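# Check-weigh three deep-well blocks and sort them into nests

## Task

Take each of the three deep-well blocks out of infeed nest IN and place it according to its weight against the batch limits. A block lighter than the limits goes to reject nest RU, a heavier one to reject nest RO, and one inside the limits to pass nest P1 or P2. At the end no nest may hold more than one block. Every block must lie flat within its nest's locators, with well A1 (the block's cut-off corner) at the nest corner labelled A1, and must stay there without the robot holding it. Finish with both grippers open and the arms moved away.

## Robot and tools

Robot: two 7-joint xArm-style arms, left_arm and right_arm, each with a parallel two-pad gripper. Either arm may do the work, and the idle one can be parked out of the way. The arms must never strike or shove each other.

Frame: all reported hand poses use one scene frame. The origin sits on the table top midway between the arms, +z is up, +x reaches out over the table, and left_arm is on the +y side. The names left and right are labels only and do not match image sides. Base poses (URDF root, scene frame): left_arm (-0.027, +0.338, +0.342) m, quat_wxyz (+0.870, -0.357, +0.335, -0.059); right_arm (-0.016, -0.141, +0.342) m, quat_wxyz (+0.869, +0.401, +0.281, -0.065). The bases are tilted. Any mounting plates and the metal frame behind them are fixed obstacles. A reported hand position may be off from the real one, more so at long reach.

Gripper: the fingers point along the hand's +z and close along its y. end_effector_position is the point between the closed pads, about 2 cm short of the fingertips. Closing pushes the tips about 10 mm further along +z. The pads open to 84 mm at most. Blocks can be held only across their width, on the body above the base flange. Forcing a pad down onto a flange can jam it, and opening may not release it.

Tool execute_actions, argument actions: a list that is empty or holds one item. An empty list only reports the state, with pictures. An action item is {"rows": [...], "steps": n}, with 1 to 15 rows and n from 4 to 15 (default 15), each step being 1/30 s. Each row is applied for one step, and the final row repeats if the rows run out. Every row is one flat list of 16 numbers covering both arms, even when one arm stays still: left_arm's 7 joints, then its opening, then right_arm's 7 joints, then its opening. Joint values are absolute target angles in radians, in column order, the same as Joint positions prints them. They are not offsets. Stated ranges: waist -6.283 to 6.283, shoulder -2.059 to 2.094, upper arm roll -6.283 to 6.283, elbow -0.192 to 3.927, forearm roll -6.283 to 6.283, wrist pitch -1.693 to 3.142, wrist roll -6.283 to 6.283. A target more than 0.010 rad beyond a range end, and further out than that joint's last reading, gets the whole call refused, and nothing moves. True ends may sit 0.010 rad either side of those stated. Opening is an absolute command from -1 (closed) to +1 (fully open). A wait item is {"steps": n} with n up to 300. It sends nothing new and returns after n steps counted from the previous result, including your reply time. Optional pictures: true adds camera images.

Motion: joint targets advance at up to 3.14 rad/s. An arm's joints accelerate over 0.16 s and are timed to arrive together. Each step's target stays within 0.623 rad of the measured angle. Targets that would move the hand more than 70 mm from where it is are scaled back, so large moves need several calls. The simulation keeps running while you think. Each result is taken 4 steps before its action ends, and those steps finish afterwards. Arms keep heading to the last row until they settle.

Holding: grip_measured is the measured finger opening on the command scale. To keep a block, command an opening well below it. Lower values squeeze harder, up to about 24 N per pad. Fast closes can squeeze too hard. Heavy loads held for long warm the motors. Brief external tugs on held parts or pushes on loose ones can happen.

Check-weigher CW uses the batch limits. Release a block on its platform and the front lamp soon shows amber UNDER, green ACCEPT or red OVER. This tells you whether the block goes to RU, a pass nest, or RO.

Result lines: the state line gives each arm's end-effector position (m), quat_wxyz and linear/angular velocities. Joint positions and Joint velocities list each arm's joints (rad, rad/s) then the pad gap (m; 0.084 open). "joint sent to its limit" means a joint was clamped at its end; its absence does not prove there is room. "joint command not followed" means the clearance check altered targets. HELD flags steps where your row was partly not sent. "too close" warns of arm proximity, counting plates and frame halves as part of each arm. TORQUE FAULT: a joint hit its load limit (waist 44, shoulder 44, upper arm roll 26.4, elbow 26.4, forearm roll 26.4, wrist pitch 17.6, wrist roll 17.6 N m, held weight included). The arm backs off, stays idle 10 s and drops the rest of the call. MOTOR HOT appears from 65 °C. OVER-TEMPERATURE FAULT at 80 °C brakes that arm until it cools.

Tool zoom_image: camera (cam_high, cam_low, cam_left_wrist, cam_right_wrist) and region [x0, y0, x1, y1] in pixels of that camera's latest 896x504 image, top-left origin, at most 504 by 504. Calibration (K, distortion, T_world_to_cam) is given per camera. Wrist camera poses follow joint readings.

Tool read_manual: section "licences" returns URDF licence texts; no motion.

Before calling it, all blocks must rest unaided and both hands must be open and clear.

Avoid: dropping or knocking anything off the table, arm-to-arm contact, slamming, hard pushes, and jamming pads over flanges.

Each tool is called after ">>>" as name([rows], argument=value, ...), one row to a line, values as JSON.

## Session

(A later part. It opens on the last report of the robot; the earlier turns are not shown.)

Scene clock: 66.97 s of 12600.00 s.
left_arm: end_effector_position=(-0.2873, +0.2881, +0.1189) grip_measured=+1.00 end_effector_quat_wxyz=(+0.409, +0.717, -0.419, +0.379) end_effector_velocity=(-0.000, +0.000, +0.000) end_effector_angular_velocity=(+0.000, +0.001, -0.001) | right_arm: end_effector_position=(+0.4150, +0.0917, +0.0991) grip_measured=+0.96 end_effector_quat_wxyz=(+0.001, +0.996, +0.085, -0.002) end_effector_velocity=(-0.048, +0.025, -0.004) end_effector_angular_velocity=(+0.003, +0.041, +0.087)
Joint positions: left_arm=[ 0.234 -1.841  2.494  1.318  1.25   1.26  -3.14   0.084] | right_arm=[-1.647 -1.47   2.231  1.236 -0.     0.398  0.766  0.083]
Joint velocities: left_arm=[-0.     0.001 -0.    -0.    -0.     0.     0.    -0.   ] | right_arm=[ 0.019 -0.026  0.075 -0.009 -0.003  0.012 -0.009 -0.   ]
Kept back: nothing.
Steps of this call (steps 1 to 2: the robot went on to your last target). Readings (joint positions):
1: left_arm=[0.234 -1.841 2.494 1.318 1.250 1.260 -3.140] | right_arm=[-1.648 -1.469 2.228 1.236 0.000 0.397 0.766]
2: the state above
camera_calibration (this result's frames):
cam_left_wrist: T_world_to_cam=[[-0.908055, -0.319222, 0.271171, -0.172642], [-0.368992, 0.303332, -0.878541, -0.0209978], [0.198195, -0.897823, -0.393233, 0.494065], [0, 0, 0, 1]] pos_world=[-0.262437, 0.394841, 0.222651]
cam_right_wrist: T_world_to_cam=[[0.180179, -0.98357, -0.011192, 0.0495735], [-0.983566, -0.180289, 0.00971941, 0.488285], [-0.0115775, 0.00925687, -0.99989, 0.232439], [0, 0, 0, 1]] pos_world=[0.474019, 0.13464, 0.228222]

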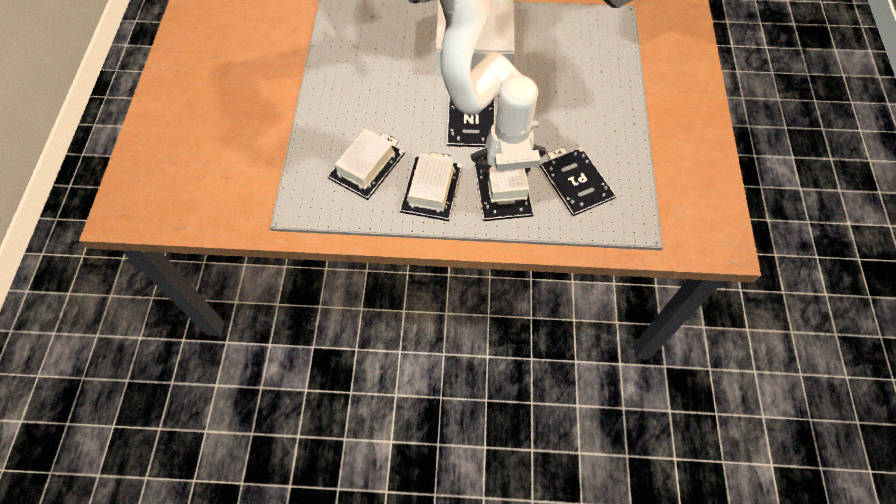

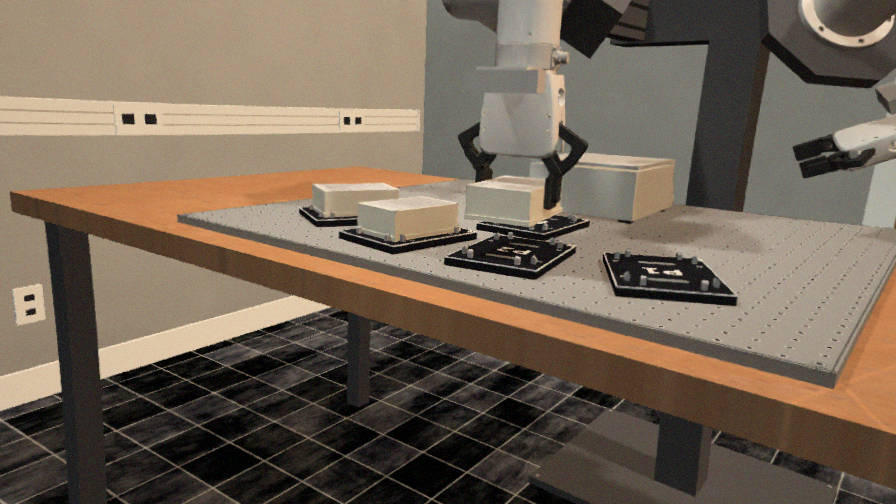

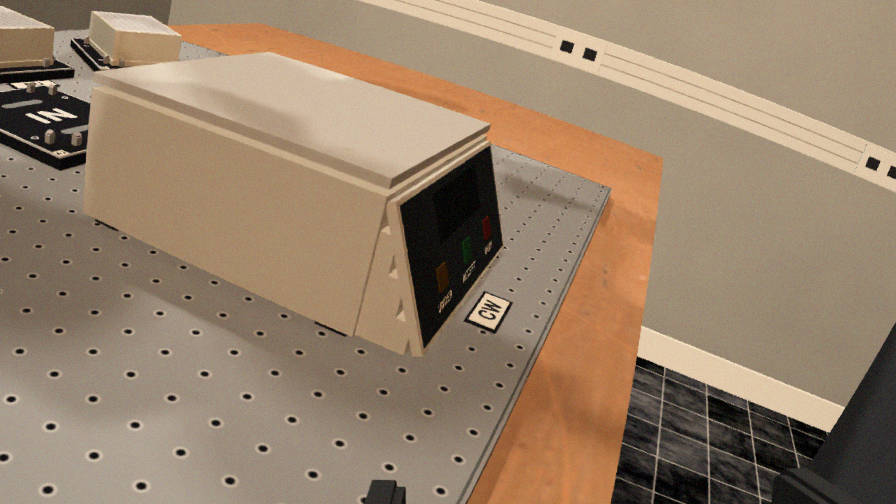

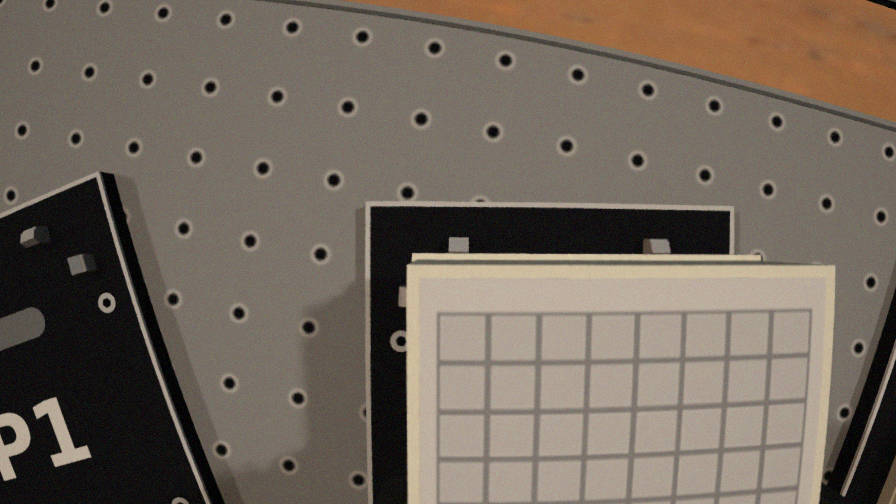

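>>> execute_actions([
  {"rows":[[0.234,-1.841,2.494,1.318,1.25,1.26,-3.14,1,-1.67,-1.487,2.23,1.254,0,0.385,0.765,0],[0.234,-1.841,2.494,1.318,1.25,1.26,-3.14,1,-1.697,-1.508,2.2315,1.272,0,0.369,0.765,0],[0.234,-1.841,2.494,1.318,1.25,1.26,-3.14,1,-1.7244,-1.5288,2.2331,1.29,0,0.3525,0.765,0]],"steps":15},
])

>>> execute_actions([
  {"steps":10},
], pictures=true)

Scene clock: 67.60 s of 12600.00 s.
left_arm: end_effector_position=(-0.2873, +0.2881, +0.1189) grip_measured=+1.00 end_effector_quat_wxyz=(+0.409, +0.717, -0.419, +0.379) end_effector_velocity=(+0.000, -0.000, -0.000) end_effector_angular_velocity=(+0.001, -0.001, +0.000) | right_arm: end_effector_position=(+0.4180, +0.0919, +0.0655) grip_measured=+0.96 end_effector_quat_wxyz=(+0.001, +0.996, +0.084, -0.001) end_effector_velocity=(+0.037, +0.052, +0.050) end_effector_angular_velocity=(+0.113, -0.084, +0.004)
Joint positions: left_arm=[ 0.234 -1.841  2.494  1.318  1.25   1.26  -3.14   0.084] | right_arm=[-1.725 -1.529  2.233  1.29  -0.     0.353  0.765  0.083]
Joint velocities: left_arm=[ 0.    -0.     0.    -0.001 -0.    -0.001 -0.     0.   ] | right_arm=[ 0.048  0.034 -0.     0.063 -0.    -0.019 -0.001  0.   ]
Steps of this call (steps 1 to 8: the robot went on to your last target; steps 9 to 19: the first 11 steps of this action). Readings (joint positions):
9: left_arm=[0.234 -1.841 2.494 1.318 1.250 1.260 -3.140] | right_arm=[-1.648 -1.470 2.229 1.239 -0.000 0.397 0.765]
10: left_arm=[0.234 -1.841 2.494 1.318 1.250 1.260 -3.140] | right_arm=[-1.654 -1.475 2.229 1.245 -0.000 0.393 0.765]
12: left_arm=[0.234 -1.841 2.494 1.318 1.250 1.260 -3.140] | right_arm=[-1.686 -1.500 2.231 1.271 -0.000 0.372 0.765]
16: left_arm=[0.234 -1.841 2.494 1.318 1.250 1.260 -3.140] | right_arm=[-1.728 -1.532 2.233 1.283 -0.000 0.355 0.765]
19: the state above

Scene clock: 67.93 s of 12600.00 s.
left_arm: end_effector_position=(-0.2873, +0.2881, +0.1189) grip_measured=+1.00 end_effector_quat_wxyz=(+0.409, +0.717, -0.419, +0.379) end_effector_velocity=(-0.000, +0.001, -0.000) end_effector_angular_velocity=(+0.001, -0.000, -0.001) | right_arm: end_effector_position=(+0.4183, +0.0922, +0.0659) grip_measured=+0.96 end_effector_quat_wxyz=(+0.000, +0.996, +0.084, -0.000) end_effector_velocity=(+0.002, +0.001, +0.001) end_effector_angular_velocity=(+0.004, -0.003, -0.003)
Joint positions: left_arm=[ 0.234 -1.841  2.494  1.318  1.25   1.26  -3.14   0.084] | right_arm=[-1.724 -1.529  2.233  1.29  -0.     0.353  0.765  0.083]
Joint velocities: left_arm=[-0.     0.001 -0.001 -0.001  0.    -0.001 -0.    -0.   ] | right_arm=[-0.     0.    -0.001  0.004  0.001 -0.001  0.001 -0.   ]
Kept back: nothing.
Steps of this call (steps 1 to 4: the last 4 steps of your previous action; steps 5 to 10: the robot went on to your last target). Readings (joint positions):
1: left_arm=[0.234 -1.841 2.494 1.318 1.250 1.260 -3.140] | right_arm=[-1.723 -1.528 2.233 1.291 0.000 0.352 0.765]
2: left_arm=[0.234 -1.841 2.494 1.318 1.250 1.260 -3.140] | right_arm=[-1.723 -1.528 2.233 1.292 0.000 0.352 0.765]
4: left_arm=[0.234 -1.841 2.494 1.318 1.250 1.260 -3.140] | right_arm=[-1.723 -1.528 2.233 1.291 0.000 0.352 0.765]
8: left_arm=[0.234 -1.841 2.494 1.318 1.250 1.260 -3.140] | right_arm=[-1.724 -1.529 2.233 1.290 -0.000 0.353 0.765]
10: the state above
camera_calibration (this result's frames):
cam_left_wrist: T_world_to_cam=[[-0.908055, -0.319222, 0.271171, -0.172642], [-0.368992, 0.303333, -0.878541, -0.020998], [0.198195, -0.897823, -0.393233, 0.494065], [0, 0, 0, 1]] pos_world=[-0.262437, 0.394841, 0.222651]
cam_right_wrist: T_world_to_cam=[[0.178174, -0.983929, -0.0117653, 0.0500213], [-0.983967, -0.178252, 0.00596707, 0.492137], [-0.00796836, 0.0105135, -0.999913, 0.197589], [0, 0, 0, 1]] pos_world=[0.476909, 0.134865, 0.195223]

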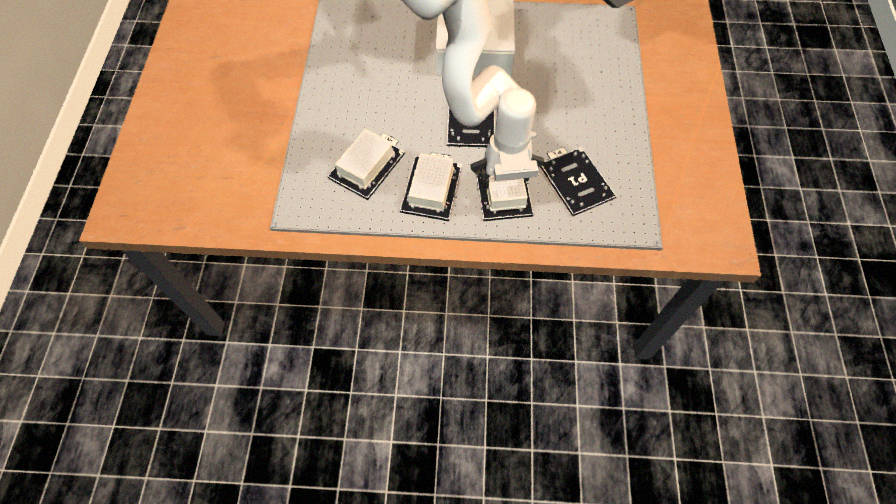

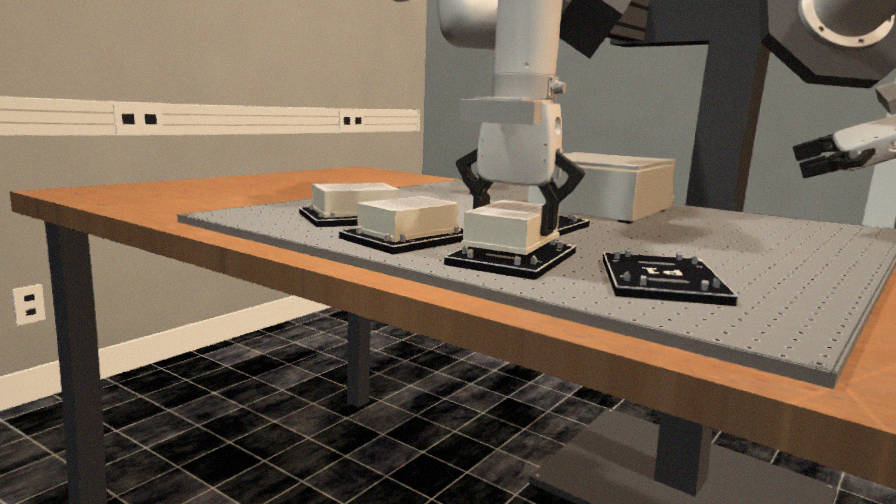

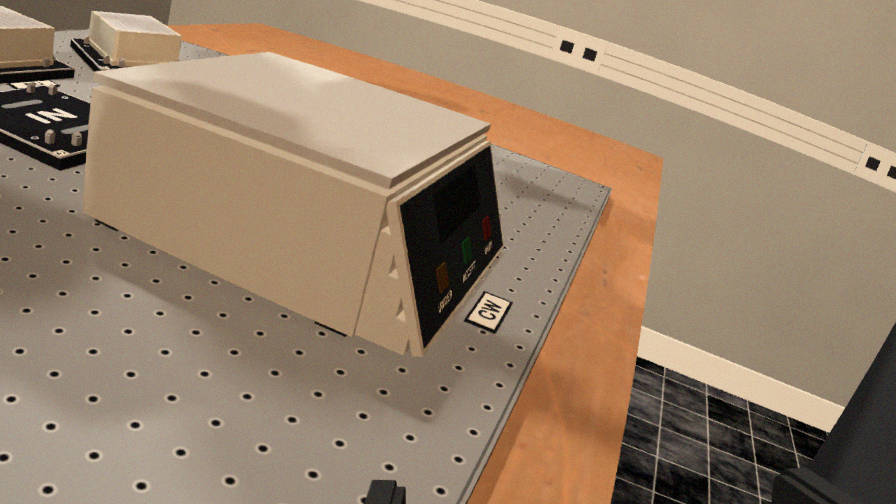

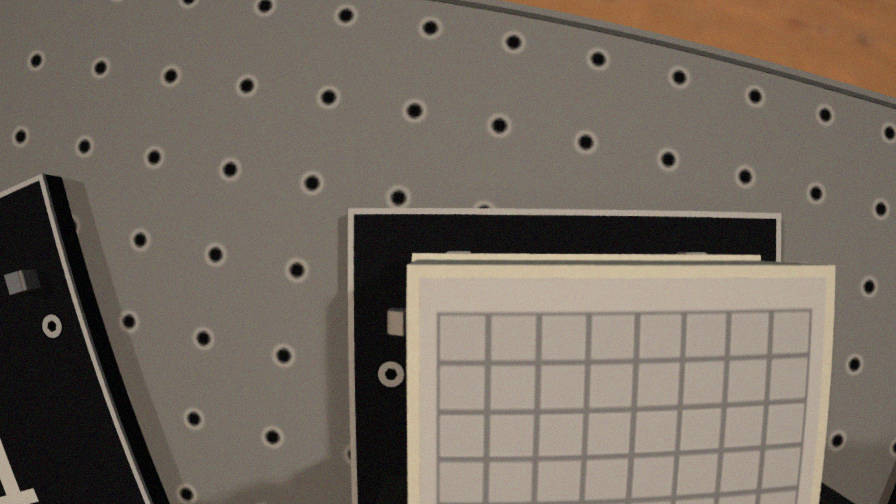

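>>> execute_actions([
  {"rows":[[0.234,-1.841,2.494,1.318,1.25,1.26,-3.14,1,-1.7244,-1.537,2.2378,1.2776,0,0.3355,0.773,0]],"steps":15},
], pictures=true)

Scene clock: 68.67 s of 12600.00 s.
left_arm: end_effector_position=(-0.2873, +0.2881, +0.1189) grip_measured=+1.00 end_effector_quat_wxyz=(+0.409, +0.717, -0.419, +0.379) end_effector_velocity=(+0.001, -0.001, -0.001) end_effector_angular_velocity=(+0.001, -0.003, +0.002) | right_arm: end_effector_position=(+0.4126, +0.0912, +0.0614) grip_measured=+0.96 end_effector_quat_wxyz=(+0.000, +0.996, +0.084, +0.000) end_effector_velocity=(+0.001, +0.001, +0.002) end_effector_angular_velocity=(+0.003, -0.002, +0.000)
Joint positions: left_arm=[ 0.234 -1.841  2.494  1.318  1.25   1.26  -3.14   0.084] | right_arm=[-1.724 -1.537  2.237  1.278  0.     0.335  0.773  0.083]
Joint velocities: left_arm=[ 0.    -0.002  0.001 -0.001 -0.    -0.001  0.     0.   ] | right_arm=[ 0.002  0.002  0.     0.001 -0.    -0.     0.    -0.   ]
Steps of this call (steps 1 to 11: the robot went on to your last target; steps 12 to 22: the first 11 steps of this action). Readings (joint positions):
12: left_arm=[0.234 -1.841 2.494 1.318 1.250 1.260 -3.140] | right_arm=[-1.724 -1.529 2.233 1.289 0.000 0.351 0.766]
13: left_arm=[0.234 -1.841 2.494 1.318 1.250 1.260 -3.140] | right_arm=[-1.724 -1.531 2.234 1.287 0.000 0.345 0.768]
15: left_arm=[0.234 -1.841 2.494 1.318 1.250 1.260 -3.140] | right_arm=[-1.724 -1.536 2.237 1.280 0.000 0.338 0.772]
19: left_arm=[0.234 -1.841 2.494 1.318 1.250 1.260 -3.140] | right_arm=[-1.725 -1.537 2.238 1.277 -0.000 0.336 0.773]
22: the state above
camera_calibration (this result's frames):
cam_left_wrist: T_world_to_cam=[[-0.908055, -0.319222, 0.271171, -0.172642], [-0.368992, 0.303332, -0.878541, -0.0209978], [0.198195, -0.897823, -0.393233, 0.494065], [0, 0, 0, 1]] pos_world=[-0.262437, 0.394841, 0.222651]
cam_right_wrist: T_world_to_cam=[[0.177854, -0.983985, -0.0118847, 0.0501192], [-0.984028, -0.177929, 0.00552378, 0.486392], [-0.00754994, 0.0107124, -0.999914, 0.192933], [0, 0, 0, 1]] pos_world=[0.471166, 0.133793, 0.190825]

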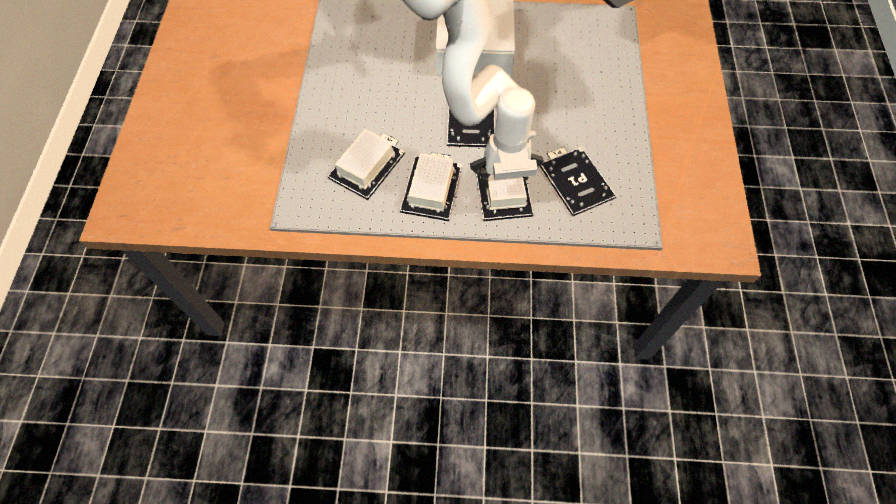

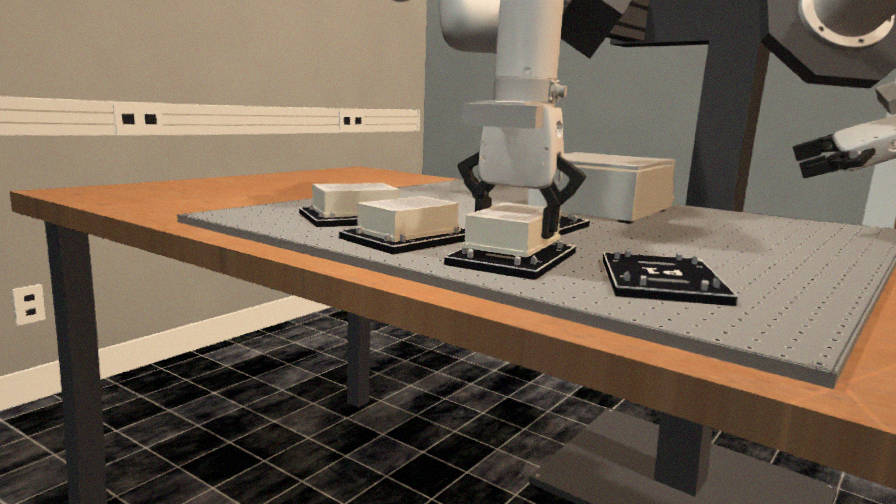

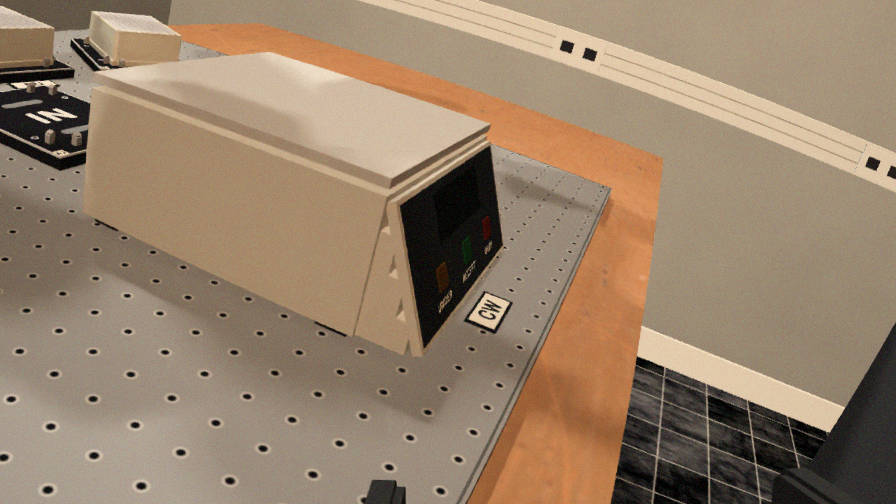

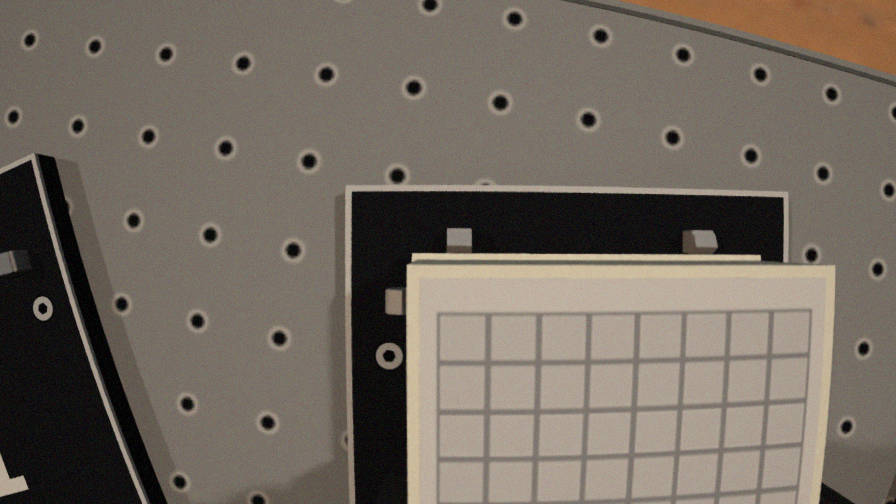

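>>> execute_actions([
  {"rows":[[0.234,-1.841,2.494,1.318,1.25,1.26,-3.14,1,-1.732,-1.5425,2.2385,1.284,0,0.332,0.773,0],[0.234,-1.841,2.494,1.318,1.25,1.26,-3.14,1,-1.74,-1.548,2.239,1.29,0,0.328,0.773,0],[0.234,-1.841,2.494,1.318,1.25,1.26,-3.14,1,-1.7481,-1.5542,2.2392,1.2955,0,0.3235,0.773,0]],"steps":14},
])

>>> execute_actions([
  {"rows":[[0.234,-1.841,2.494,1.318,1.25,1.26,-3.14,1,-1.7481,-1.5542,2.2392,1.2955,0,0.3235,0.773,1]],"steps":10},
])

>>> execute_actions([
  {"rows":[[0.234,-1.841,2.494,1.318,1.25,1.26,-3.14,1,-1.7244,-1.537,2.2378,1.279,0,0.3365,0.773,1],[0.234,-1.841,2.494,1.318,1.25,1.26,-3.14,1,-1.69,-1.51,2.236,1.256,0,0.358,0.773,1],[0.234,-1.841,2.494,1.318,1.25,1.26,-3.14,1,-1.66,-1.487,2.234,1.236,0,0.375,0.773,1],[0.234,-1.841,2.494,1.318,1.25,1.26,-3.14,1,-1.58,-1.425,2.227,1.185,0,0.43,0.773,1]],"steps":15},
], pictures=true)

Scene clock: 69.33 s of 12600.00 s.
left_arm: end_effector_position=(-0.2873, +0.2881, +0.1189) grip_measured=+1.00 end_effector_quat_wxyz=(+0.409, +0.717, -0.419, +0.379) end_effector_velocity=(+0.000, +0.000, +0.000) end_effector_angular_velocity=(-0.000, -0.000, -0.001) | right_arm: end_effector_position=(+0.4121, +0.0917, +0.0513) grip_measured=+0.96 end_effector_quat_wxyz=(-0.000, +0.997, +0.084, -0.001) end_effector_velocity=(-0.001, +0.000, +0.001) end_effector_angular_velocity=(-0.000, +0.000, +0.002)
Joint positions: left_arm=[ 0.234 -1.841  2.494  1.318  1.25   1.26  -3.14   0.084] | right_arm=[-1.748 -1.554  2.239  1.295  0.     0.324  0.773  0.083]
Joint velocities: left_arm=[-0.     0.001 -0.001 -0.001  0.     0.001  0.    -0.   ] | right_arm=[ 0.002  0.     0.001 -0.001 -0.     0.001 -0.    -0.   ]
Steps of this call (steps 1 to 4: the last 4 steps of your previous action; steps 5 to 10: the robot went on to your last target; steps 11 to 20: the first 10 steps of this action). Readings (joint positions):
11: left_arm=[0.234 -1.841 2.494 1.318 1.250 1.260 -3.140] | right_arm=[-1.725 -1.537 2.238 1.278 -0.000 0.335 0.773]
12: left_arm=[0.234 -1.841 2.494 1.318 1.250 1.260 -3.140] | right_arm=[-1.727 -1.539 2.238 1.281 0.000 0.334 0.773]
14: left_arm=[0.234 -1.841 2.494 1.318 1.250 1.260 -3.140] | right_arm=[-1.738 -1.547 2.239 1.290 -0.000 0.328 0.773]
18: left_arm=[0.234 -1.841 2.494 1.318 1.250 1.260 -3.140] | right_arm=[-1.748 -1.554 2.239 1.296 0.000 0.324 0.773]
20: the state above

Scene clock: 69.67 s of 12600.00 s.
left_arm: end_effector_position=(-0.2873, +0.2881, +0.1189) grip_measured=+1.00 end_effector_quat_wxyz=(+0.409, +0.717, -0.419, +0.379) end_effector_velocity=(+0.001, -0.000, -0.001) end_effector_angular_velocity=(+0.000, -0.002, +0.001) | right_arm: end_effector_position=(+0.4125, +0.0914, +0.0512) grip_measured=+1.00 end_effector_quat_wxyz=(-0.000, +0.997, +0.083, -0.000) end_effector_velocity=(+0.002, -0.001, +0.000) end_effector_angular_velocity=(-0.001, -0.002, -0.001)
Joint positions: left_arm=[ 0.234 -1.841  2.494  1.318  1.25   1.26  -3.14   0.084] | right_arm=[-1.748 -1.554  2.239  1.296 -0.     0.323  0.773  0.084]
Joint velocities: left_arm=[ 0.    -0.002  0.    -0.     0.     0.     0.     0.   ] | right_arm=[-0.001  0.001 -0.003  0.    -0.001 -0.    -0.001  0.001]
Steps of this call (steps 1 to 4: the last 4 steps of your previous action; steps 5 to 10: the first 6 steps of this action). Readings (joint positions):
5: left_arm=[0.234 -1.841 2.494 1.318 1.250 1.260 -3.140] | right_arm=[-1.748 -1.554 2.239 1.295 0.000 0.324 0.773]
6: left_arm=[0.234 -1.841 2.494 1.318 1.250 1.260 -3.140] | right_arm=[-1.748 -1.554 2.239 1.295 0.000 0.324 0.773]
8: left_arm=[0.234 -1.841 2.494 1.318 1.250 1.260 -3.140] | right_arm=[-1.748 -1.554 2.239 1.296 -0.000 0.323 0.773]
10: the state above

Scene clock: 70.17 s of 12600.00 s.
left_arm: end_effector_position=(-0.2873, +0.2881, +0.1189) grip_measured=+1.00 end_effector_quat_wxyz=(+0.409, +0.717, -0.419, +0.379) end_effector_velocity=(+0.001, +0.000, -0.001) end_effector_angular_velocity=(+0.001, -0.002, +0.000) | right_arm: end_effector_position=(+0.4115, +0.0935, +0.1292) grip_measured=+1.00 end_effector_quat_wxyz=(-0.003, +0.996, +0.085, +0.001) end_effector_velocity=(-0.064, -0.094, -0.094) end_effector_angular_velocity=(-0.224, +0.156, -0.002)
Joint positions: left_arm=[ 0.234 -1.841  2.494  1.318  1.25   1.26  -3.14   0.084] | right_arm=[-1.576 -1.422  2.227  1.19  -0.     0.428  0.773  0.084]
Joint velocities: left_arm=[ 0.    -0.001 -0.    -0.001  0.    -0.001  0.    -0.   ] | right_arm=[-0.08  -0.063  0.006 -0.127 -0.001  0.045  0.    -0.   ]
Steps of this call (steps 1 to 4: the last 4 steps of your previous action; steps 5 to 15: the first 11 steps of this action). Readings (joint positions):
5: left_arm=[0.234 -1.841 2.494 1.318 1.250 1.260 -3.140] | right_arm=[-1.747 -1.554 2.239 1.295 -0.000 0.324 0.773]
6: left_arm=[0.234 -1.841 2.494 1.318 1.250 1.260 -3.140] | right_arm=[-1.741 -1.549 2.239 1.289 0.000 0.329 0.773]
8: left_arm=[0.234 -1.841 2.494 1.318 1.250 1.260 -3.140] | right_arm=[-1.704 -1.521 2.238 1.260 0.000 0.353 0.773]
12: left_arm=[0.234 -1.841 2.494 1.318 1.250 1.260 -3.140] | right_arm=[-1.584 -1.428 2.226 1.197 0.000 0.421 0.773]
15: the state above
camera_calibration (this result's frames):
cam_left_wrist: T_world_to_cam=[[-0.908055, -0.319222, 0.27117, -0.172642], [-0.368992, 0.303333, -0.878541, -0.0209979], [0.198195, -0.897823, -0.393233, 0.494065], [0, 0, 0, 1]] pos_world=[-0.262437, 0.394841, 0.222651]
cam_right_wrist: T_world_to_cam=[[0.180584, -0.983401, -0.0176357, 0.0529544], [-0.983542, -0.180658, 0.00267301, 0.485791], [-0.00581467, 0.0168627, -0.999841, 0.259388], [0, 0, 0, 1]] pos_world=[0.469742, 0.135464, 0.258983]

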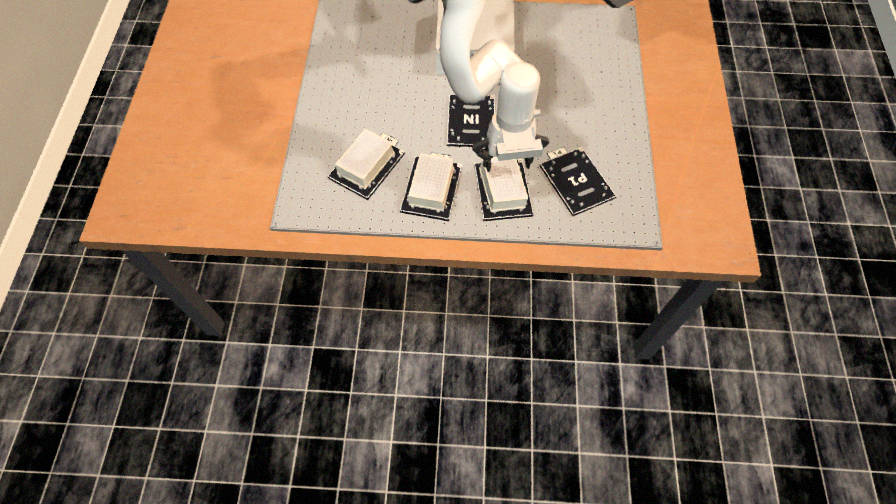

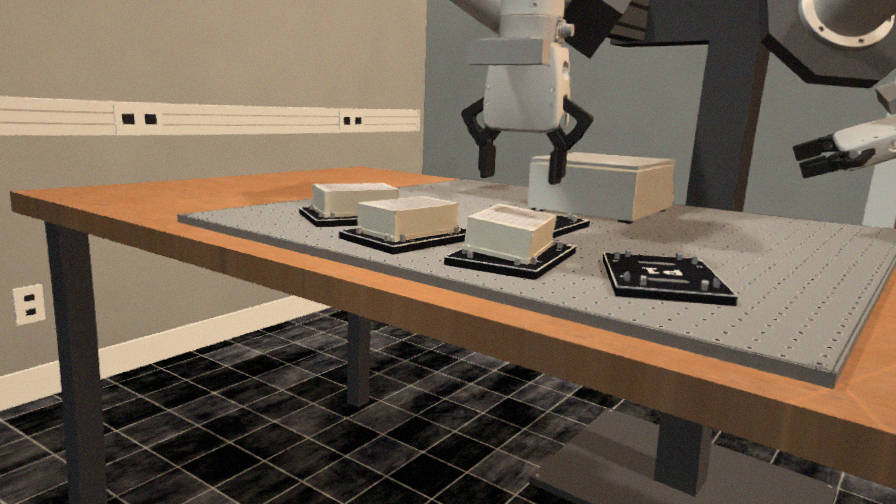

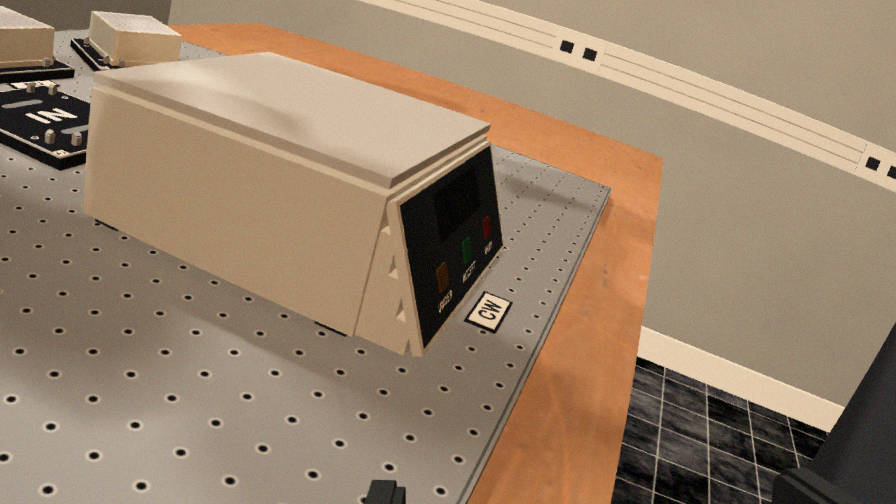

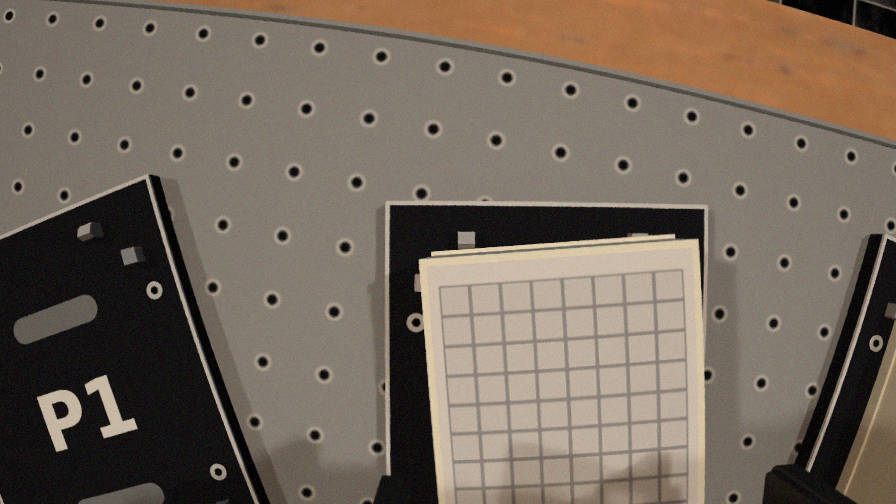

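>>> execute_actions([
  {"rows":[[0.234,-1.841,2.494,1.318,1.25,1.26,-3.14,1,-1.639,-1.4695,2.2328,1.222,0,0.388,0.69,1]],"steps":15},
])

>>> execute_actions([
  {"steps":10},
], pictures=true)

Scene clock: 70.70 s of 12600.00 s.
left_arm: end_effector_position=(-0.2873, +0.2881, +0.1189) grip_measured=+1.00 end_effector_quat_wxyz=(+0.409, +0.717, -0.419, +0.379) end_effector_velocity=(-0.001, -0.000, +0.001) end_effector_angular_velocity=(-0.001, +0.001, -0.000) | right_arm: end_effector_position=(+0.4122, +0.0917, +0.1001) grip_measured=+1.00 end_effector_quat_wxyz=(-0.001, +0.992, +0.125, -0.000) end_effector_velocity=(+0.016, +0.029, +0.028) end_effector_angular_velocity=(+0.063, -0.043, +0.009)
Joint positions: left_arm=[ 0.234 -1.841  2.494  1.318  1.25   1.26  -3.14   0.084] | right_arm=[-1.639 -1.469  2.233  1.223  0.     0.388  0.69   0.084]
Joint velocities: left_arm=[-0.     0.001 -0.     0.001 -0.     0.001 -0.    -0.   ] | right_arm=[ 0.029  0.019  0.003  0.032 -0.    -0.01  -0.003  0.   ]
Steps of this call (steps 1 to 4: the last 4 steps of your previous action; step 5: the robot went on to your last target; steps 6 to 16: the first 11 steps of this action). Readings (joint positions):
6: left_arm=[0.234 -1.841 2.494 1.318 1.250 1.260 -3.140] | right_arm=[-1.582 -1.427 2.227 1.184 0.000 0.430 0.772]
7: left_arm=[0.234 -1.841 2.494 1.318 1.250 1.260 -3.140] | right_arm=[-1.586 -1.430 2.228 1.189 0.000 0.425 0.761]
9: left_arm=[0.234 -1.841 2.494 1.318 1.250 1.260 -3.140] | right_arm=[-1.618 -1.454 2.231 1.215 0.000 0.400 0.715]
13: left_arm=[0.234 -1.841 2.494 1.318 1.250 1.260 -3.140] | right_arm=[-1.643 -1.472 2.233 1.217 -0.000 0.390 0.691]
16: the state above

Scene clock: 71.03 s of 12600.00 s.
left_arm: end_effector_position=(-0.2873, +0.2881, +0.1189) grip_measured=+1.00 end_effector_quat_wxyz=(+0.409, +0.717, -0.419, +0.379) end_effector_velocity=(-0.001, +0.001, +0.000) end_effector_angular_velocity=(+0.000, +0.001, -0.001) | right_arm: end_effector_position=(+0.4119, +0.0913, +0.0999) grip_measured=+1.00 end_effector_quat_wxyz=(-0.000, +0.992, +0.125, -0.000) end_effector_velocity=(-0.000, +0.002, +0.001) end_effector_angular_velocity=(+0.003, -0.001, +0.004)
Joint positions: left_arm=[ 0.234 -1.841  2.494  1.318  1.25   1.26  -3.14   0.084] | right_arm=[-1.639 -1.469  2.233  1.222  0.     0.388  0.69   0.084]
Joint velocities: left_arm=[-0.     0.001 -0.001  0.    -0.     0.     0.     0.   ] | right_arm=[-0.    -0.     0.002  0.002 -0.001 -0.001 -0.001  0.   ]
Kept back: nothing.
Steps of this call (steps 1 to 4: the last 4 steps of your previous action; steps 5 to 10: the robot went on to your last target). Readings (joint positions):
1: left_arm=[0.234 -1.841 2.494 1.318 1.250 1.260 -3.140] | right_arm=[-1.638 -1.469 2.233 1.223 0.000 0.388 0.690]
2: left_arm=[0.234 -1.841 2.494 1.318 1.250 1.260 -3.140] | right_arm=[-1.638 -1.469 2.233 1.223 0.000 0.388 0.690]
4: left_arm=[0.234 -1.841 2.494 1.318 1.250 1.260 -3.140] | right_arm=[-1.638 -1.469 2.233 1.223 -0.000 0.388 0.690]
8: left_arm=[0.234 -1.841 2.494 1.318 1.250 1.260 -3.140] | right_arm=[-1.639 -1.469 2.233 1.222 0.000 0.388 0.690]
10: the state above
camera_calibration (this result's frames):
cam_left_wrist: T_world_to_cam=[[-0.908055, -0.319222, 0.27117, -0.172642], [-0.368992, 0.303332, -0.878541, -0.0209977], [0.198195, -0.897823, -0.393233, 0.494065], [0, 0, 0, 1]] pos_world=[-0.262437, 0.394841, 0.222651]
cam_right_wrist: T_world_to_cam=[[0.25914, -0.965756, -0.0127136, 0.0157816], [-0.965794, -0.259234, 0.00635784, 0.485355], [-0.00943592, 0.0106312, -0.999899, 0.232114], [0, 0, 0, 1]] pos_world=[0.466853, 0.138594, 0.229205]

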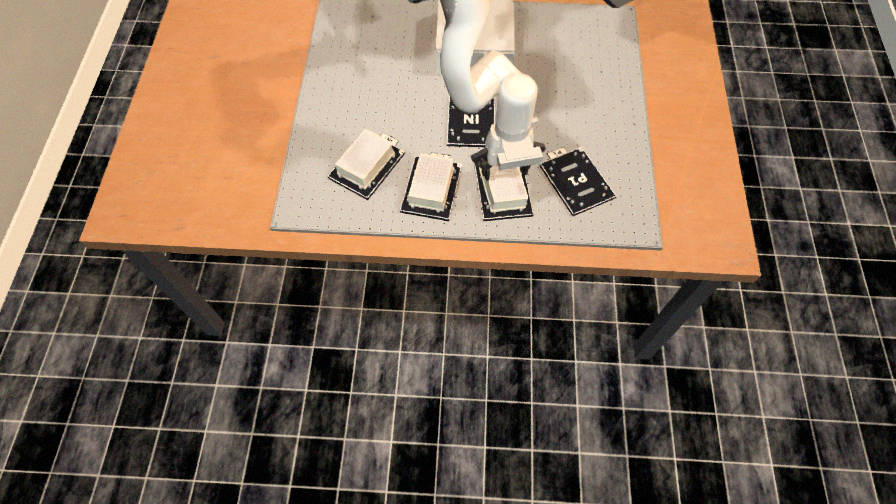

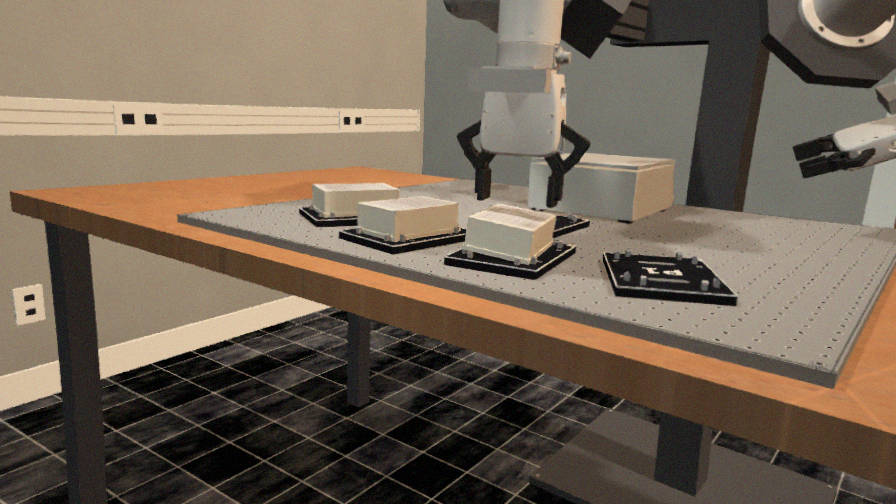

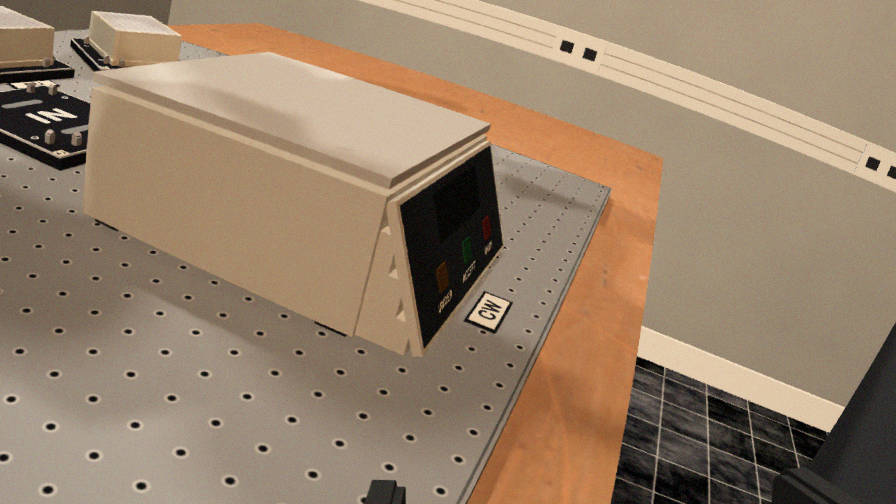

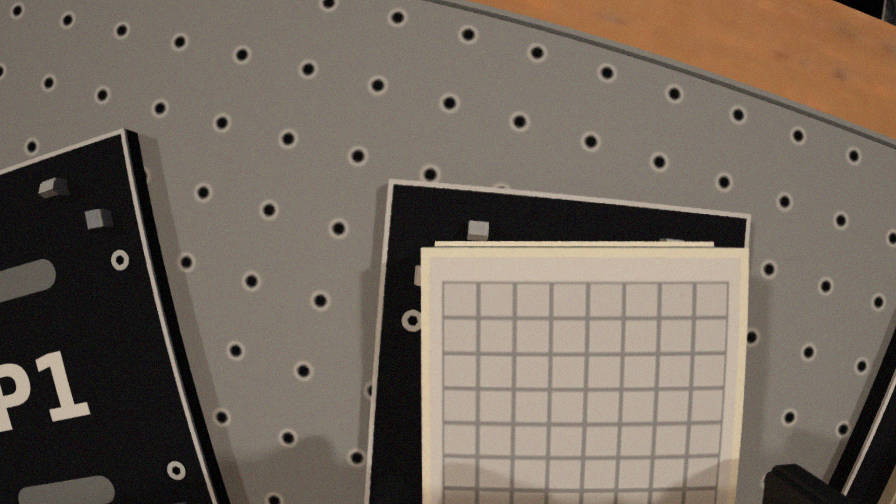

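>>> execute_actions([
  {"rows":[[0.234,-1.841,2.494,1.318,1.25,1.26,-3.14,1,-1.65,-1.476,2.2323,1.2255,0,0.38,0.69,1],[0.234,-1.841,2.494,1.318,1.25,1.26,-3.14,1,-1.66,-1.484,2.233,1.232,0,0.374,0.69,1],[0.234,-1.841,2.494,1.318,1.25,1.26,-3.14,1,-1.67,-1.492,2.2335,1.2385,0,0.368,0.69,1],[0.234,-1.841,2.494,1.318,1.25,1.26,-3.14,1,-1.68,-1.5,2.234,1.245,0,0.362,0.69,1],[0.234,-1.841,2.494,1.318,1.25,1.26,-3.14,1,-1.69,-1.508,2.2347,1.2517,0,0.3555,0.69,1],[0.234,-1.841,2.494,1.318,1.25,1.26,-3.14,1,-1.70,-1.5157,2.2353,1.2583,0,0.349,0.69,1],[0.234,-1.841,2.494,1.318,1.25,1.26,-3.14,1,-1.71,-1.5235,2.236,1.265,0,0.343,0.69,1],[0.234,-1.841,2.494,1.318,1.25,1.26,-3.14,1,-1.72,-1.5314,2.2365,1.2715,0,0.337,0.69,1],[0.234,-1.841,2.494,1.318,1.25,1.26,-3.14,1,-1.73,-1.539,2.237,1.278,0,0.331,0.69,1],[0.234,-1.841,2.494,1.318,1.25,1.26,-3.14,1,-1.736,-1.544,2.2374,1.282,0,0.327,0.69,1]],"steps":15},
])

>>> execute_actions([
  {"steps":10},
], pictures=true)

Scene clock: 71.77 s of 12600.00 s.
left_arm: end_effector_position=(-0.2873, +0.2881, +0.1189) grip_measured=+1.00 end_effector_quat_wxyz=(+0.409, +0.717, -0.419, +0.379) end_effector_velocity=(-0.000, +0.000, +0.000) end_effector_angular_velocity=(-0.000, +0.000, -0.000) | right_arm: end_effector_position=(+0.4131, +0.0901, +0.0608) grip_measured=+1.00 end_effector_quat_wxyz=(+0.000, +0.992, +0.124, +0.000) end_effector_velocity=(-0.012, -0.040, -0.134) end_effector_angular_velocity=(-0.059, +0.036, -0.020)
Joint positions: left_arm=[ 0.234 -1.841  2.494  1.318  1.25   1.26  -3.14   0.084] | right_arm=[-1.726 -1.536  2.236  1.276  0.     0.333  0.69   0.084]
Joint velocities: left_arm=[-0.     0.    -0.001  0.     0.     0.001 -0.     0.   ] | right_arm=[-0.27  -0.194 -0.008  0.115  0.    -0.149 -0.002  0.   ]
Steps of this call (steps 1 to 11: the robot went on to your last target; steps 12 to 22: the first 11 steps of this action). Readings (joint positions):
12: left_arm=[0.234 -1.841 2.494 1.318 1.250 1.260 -3.140] | right_arm=[-1.640 -1.470 2.233 1.222 -0.000 0.387 0.690]
13: left_arm=[0.234 -1.841 2.494 1.318 1.250 1.260 -3.140] | right_arm=[-1.643 -1.472 2.233 1.224 -0.000 0.384 0.690]
15: left_arm=[0.234 -1.841 2.494 1.318 1.250 1.260 -3.140] | right_arm=[-1.658 -1.483 2.233 1.234 0.000 0.374 0.690]
19: left_arm=[0.234 -1.841 2.494 1.318 1.250 1.260 -3.140] | right_arm=[-1.698 -1.513 2.236 1.258 0.000 0.349 0.690]
22: the state above

Scene clock: 72.10 s of 12600.00 s.
left_arm: end_effector_position=(-0.2873, +0.2881, +0.1189) grip_measured=+1.00 end_effector_quat_wxyz=(+0.409, +0.717, -0.419, +0.379) end_effector_velocity=(+0.001, -0.000, -0.000) end_effector_angular_velocity=(-0.001, -0.002, +0.001) | right_arm: end_effector_position=(+0.4131, +0.0903, +0.0571) grip_measured=+1.00 end_effector_quat_wxyz=(-0.000, +0.992, +0.124, +0.000) end_effector_velocity=(-0.002, +0.001, -0.001) end_effector_angular_velocity=(+0.002, +0.003, +0.000)
Joint positions: left_arm=[ 0.234 -1.841  2.494  1.318  1.25   1.26  -3.14   0.084] | right_arm=[-1.734 -1.543  2.237  1.282 -0.     0.327  0.69   0.084]
Joint velocities: left_arm=[ 0.    -0.001 -0.001 -0.001 -0.     0.002 -0.    -0.   ] | right_arm=[-0.002 -0.001  0.003  0.001  0.002 -0.001 -0.001  0.   ]
Kept back: nothing.
Steps of this call (steps 1 to 4: the last 4 steps of your previous action; steps 5 to 10: the robot went on to your last target). Readings (joint positions):
1: left_arm=[0.234 -1.841 2.494 1.318 1.250 1.260 -3.140] | right_arm=[-1.732 -1.541 2.237 1.280 -0.000 0.329 0.690]
2: left_arm=[0.234 -1.841 2.494 1.318 1.250 1.260 -3.140] | right_arm=[-1.734 -1.542 2.237 1.282 -0.000 0.328 0.690]
4: left_arm=[0.234 -1.841 2.494 1.318 1.250 1.260 -3.140] | right_arm=[-1.734 -1.543 2.237 1.282 -0.000 0.328 0.690]
8: left_arm=[0.234 -1.841 2.494 1.318 1.250 1.260 -3.140] | right_arm=[-1.734 -1.543 2.237 1.282 -0.000 0.327 0.690]
10: the state above
camera_calibration (this result's frames):
cam_left_wrist: T_world_to_cam=[[-0.908055, -0.319222, 0.27117, -0.172642], [-0.368992, 0.303332, -0.878541, -0.0209976], [0.198195, -0.897823, -0.393233, 0.494065], [0, 0, 0, 1]] pos_world=[-0.262437, 0.394841, 0.222651]
cam_right_wrist: T_world_to_cam=[[0.257154, -0.96629, -0.012457, 0.0147582], [-0.966338, -0.25723, 0.00488281, 0.486607], [-0.00792252, 0.0107821, -0.99991, 0.188712], [0, 0, 0, 1]] pos_world=[0.467927, 0.137396, 0.186503]

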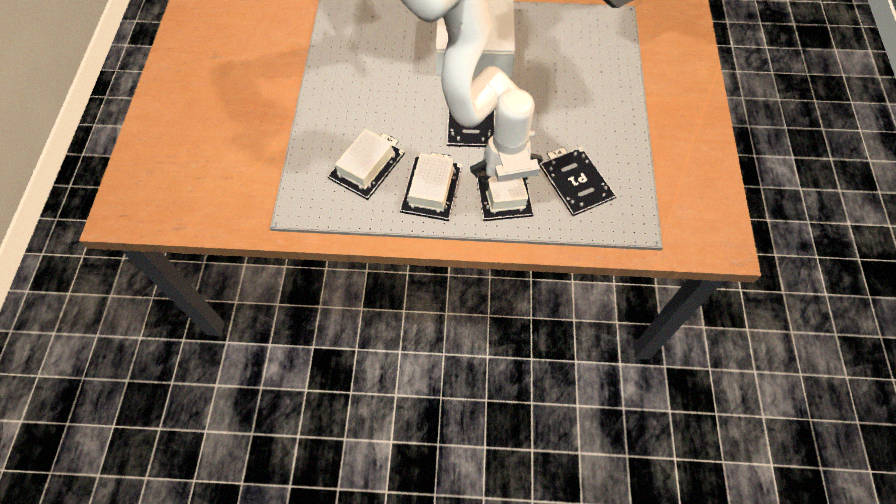

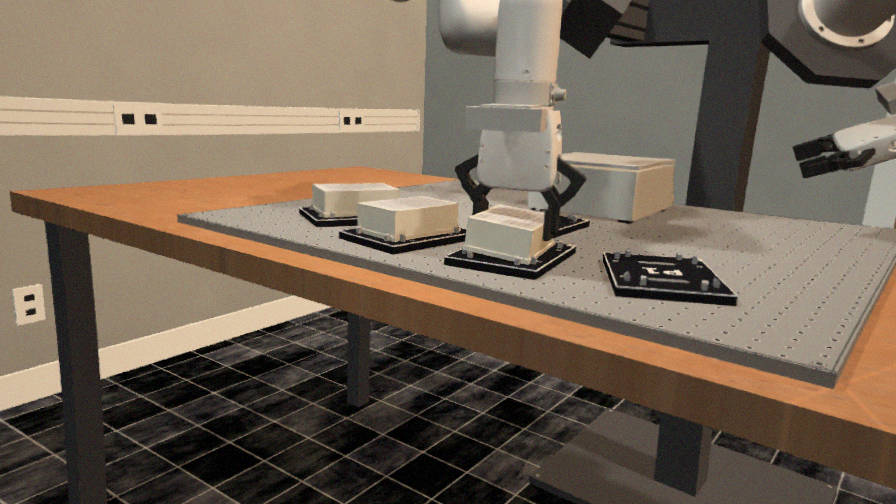

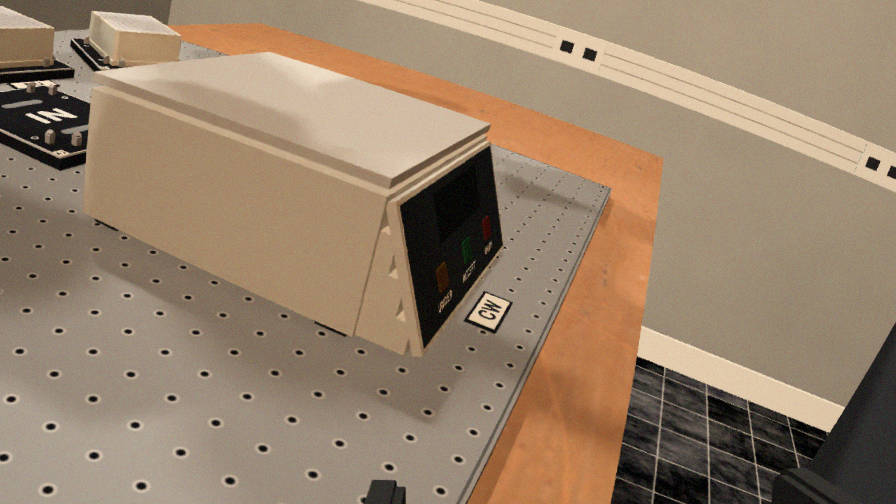

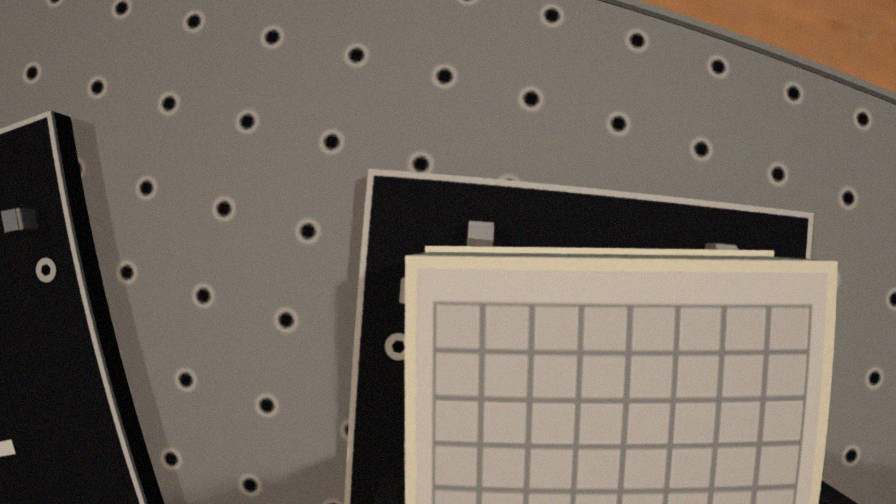

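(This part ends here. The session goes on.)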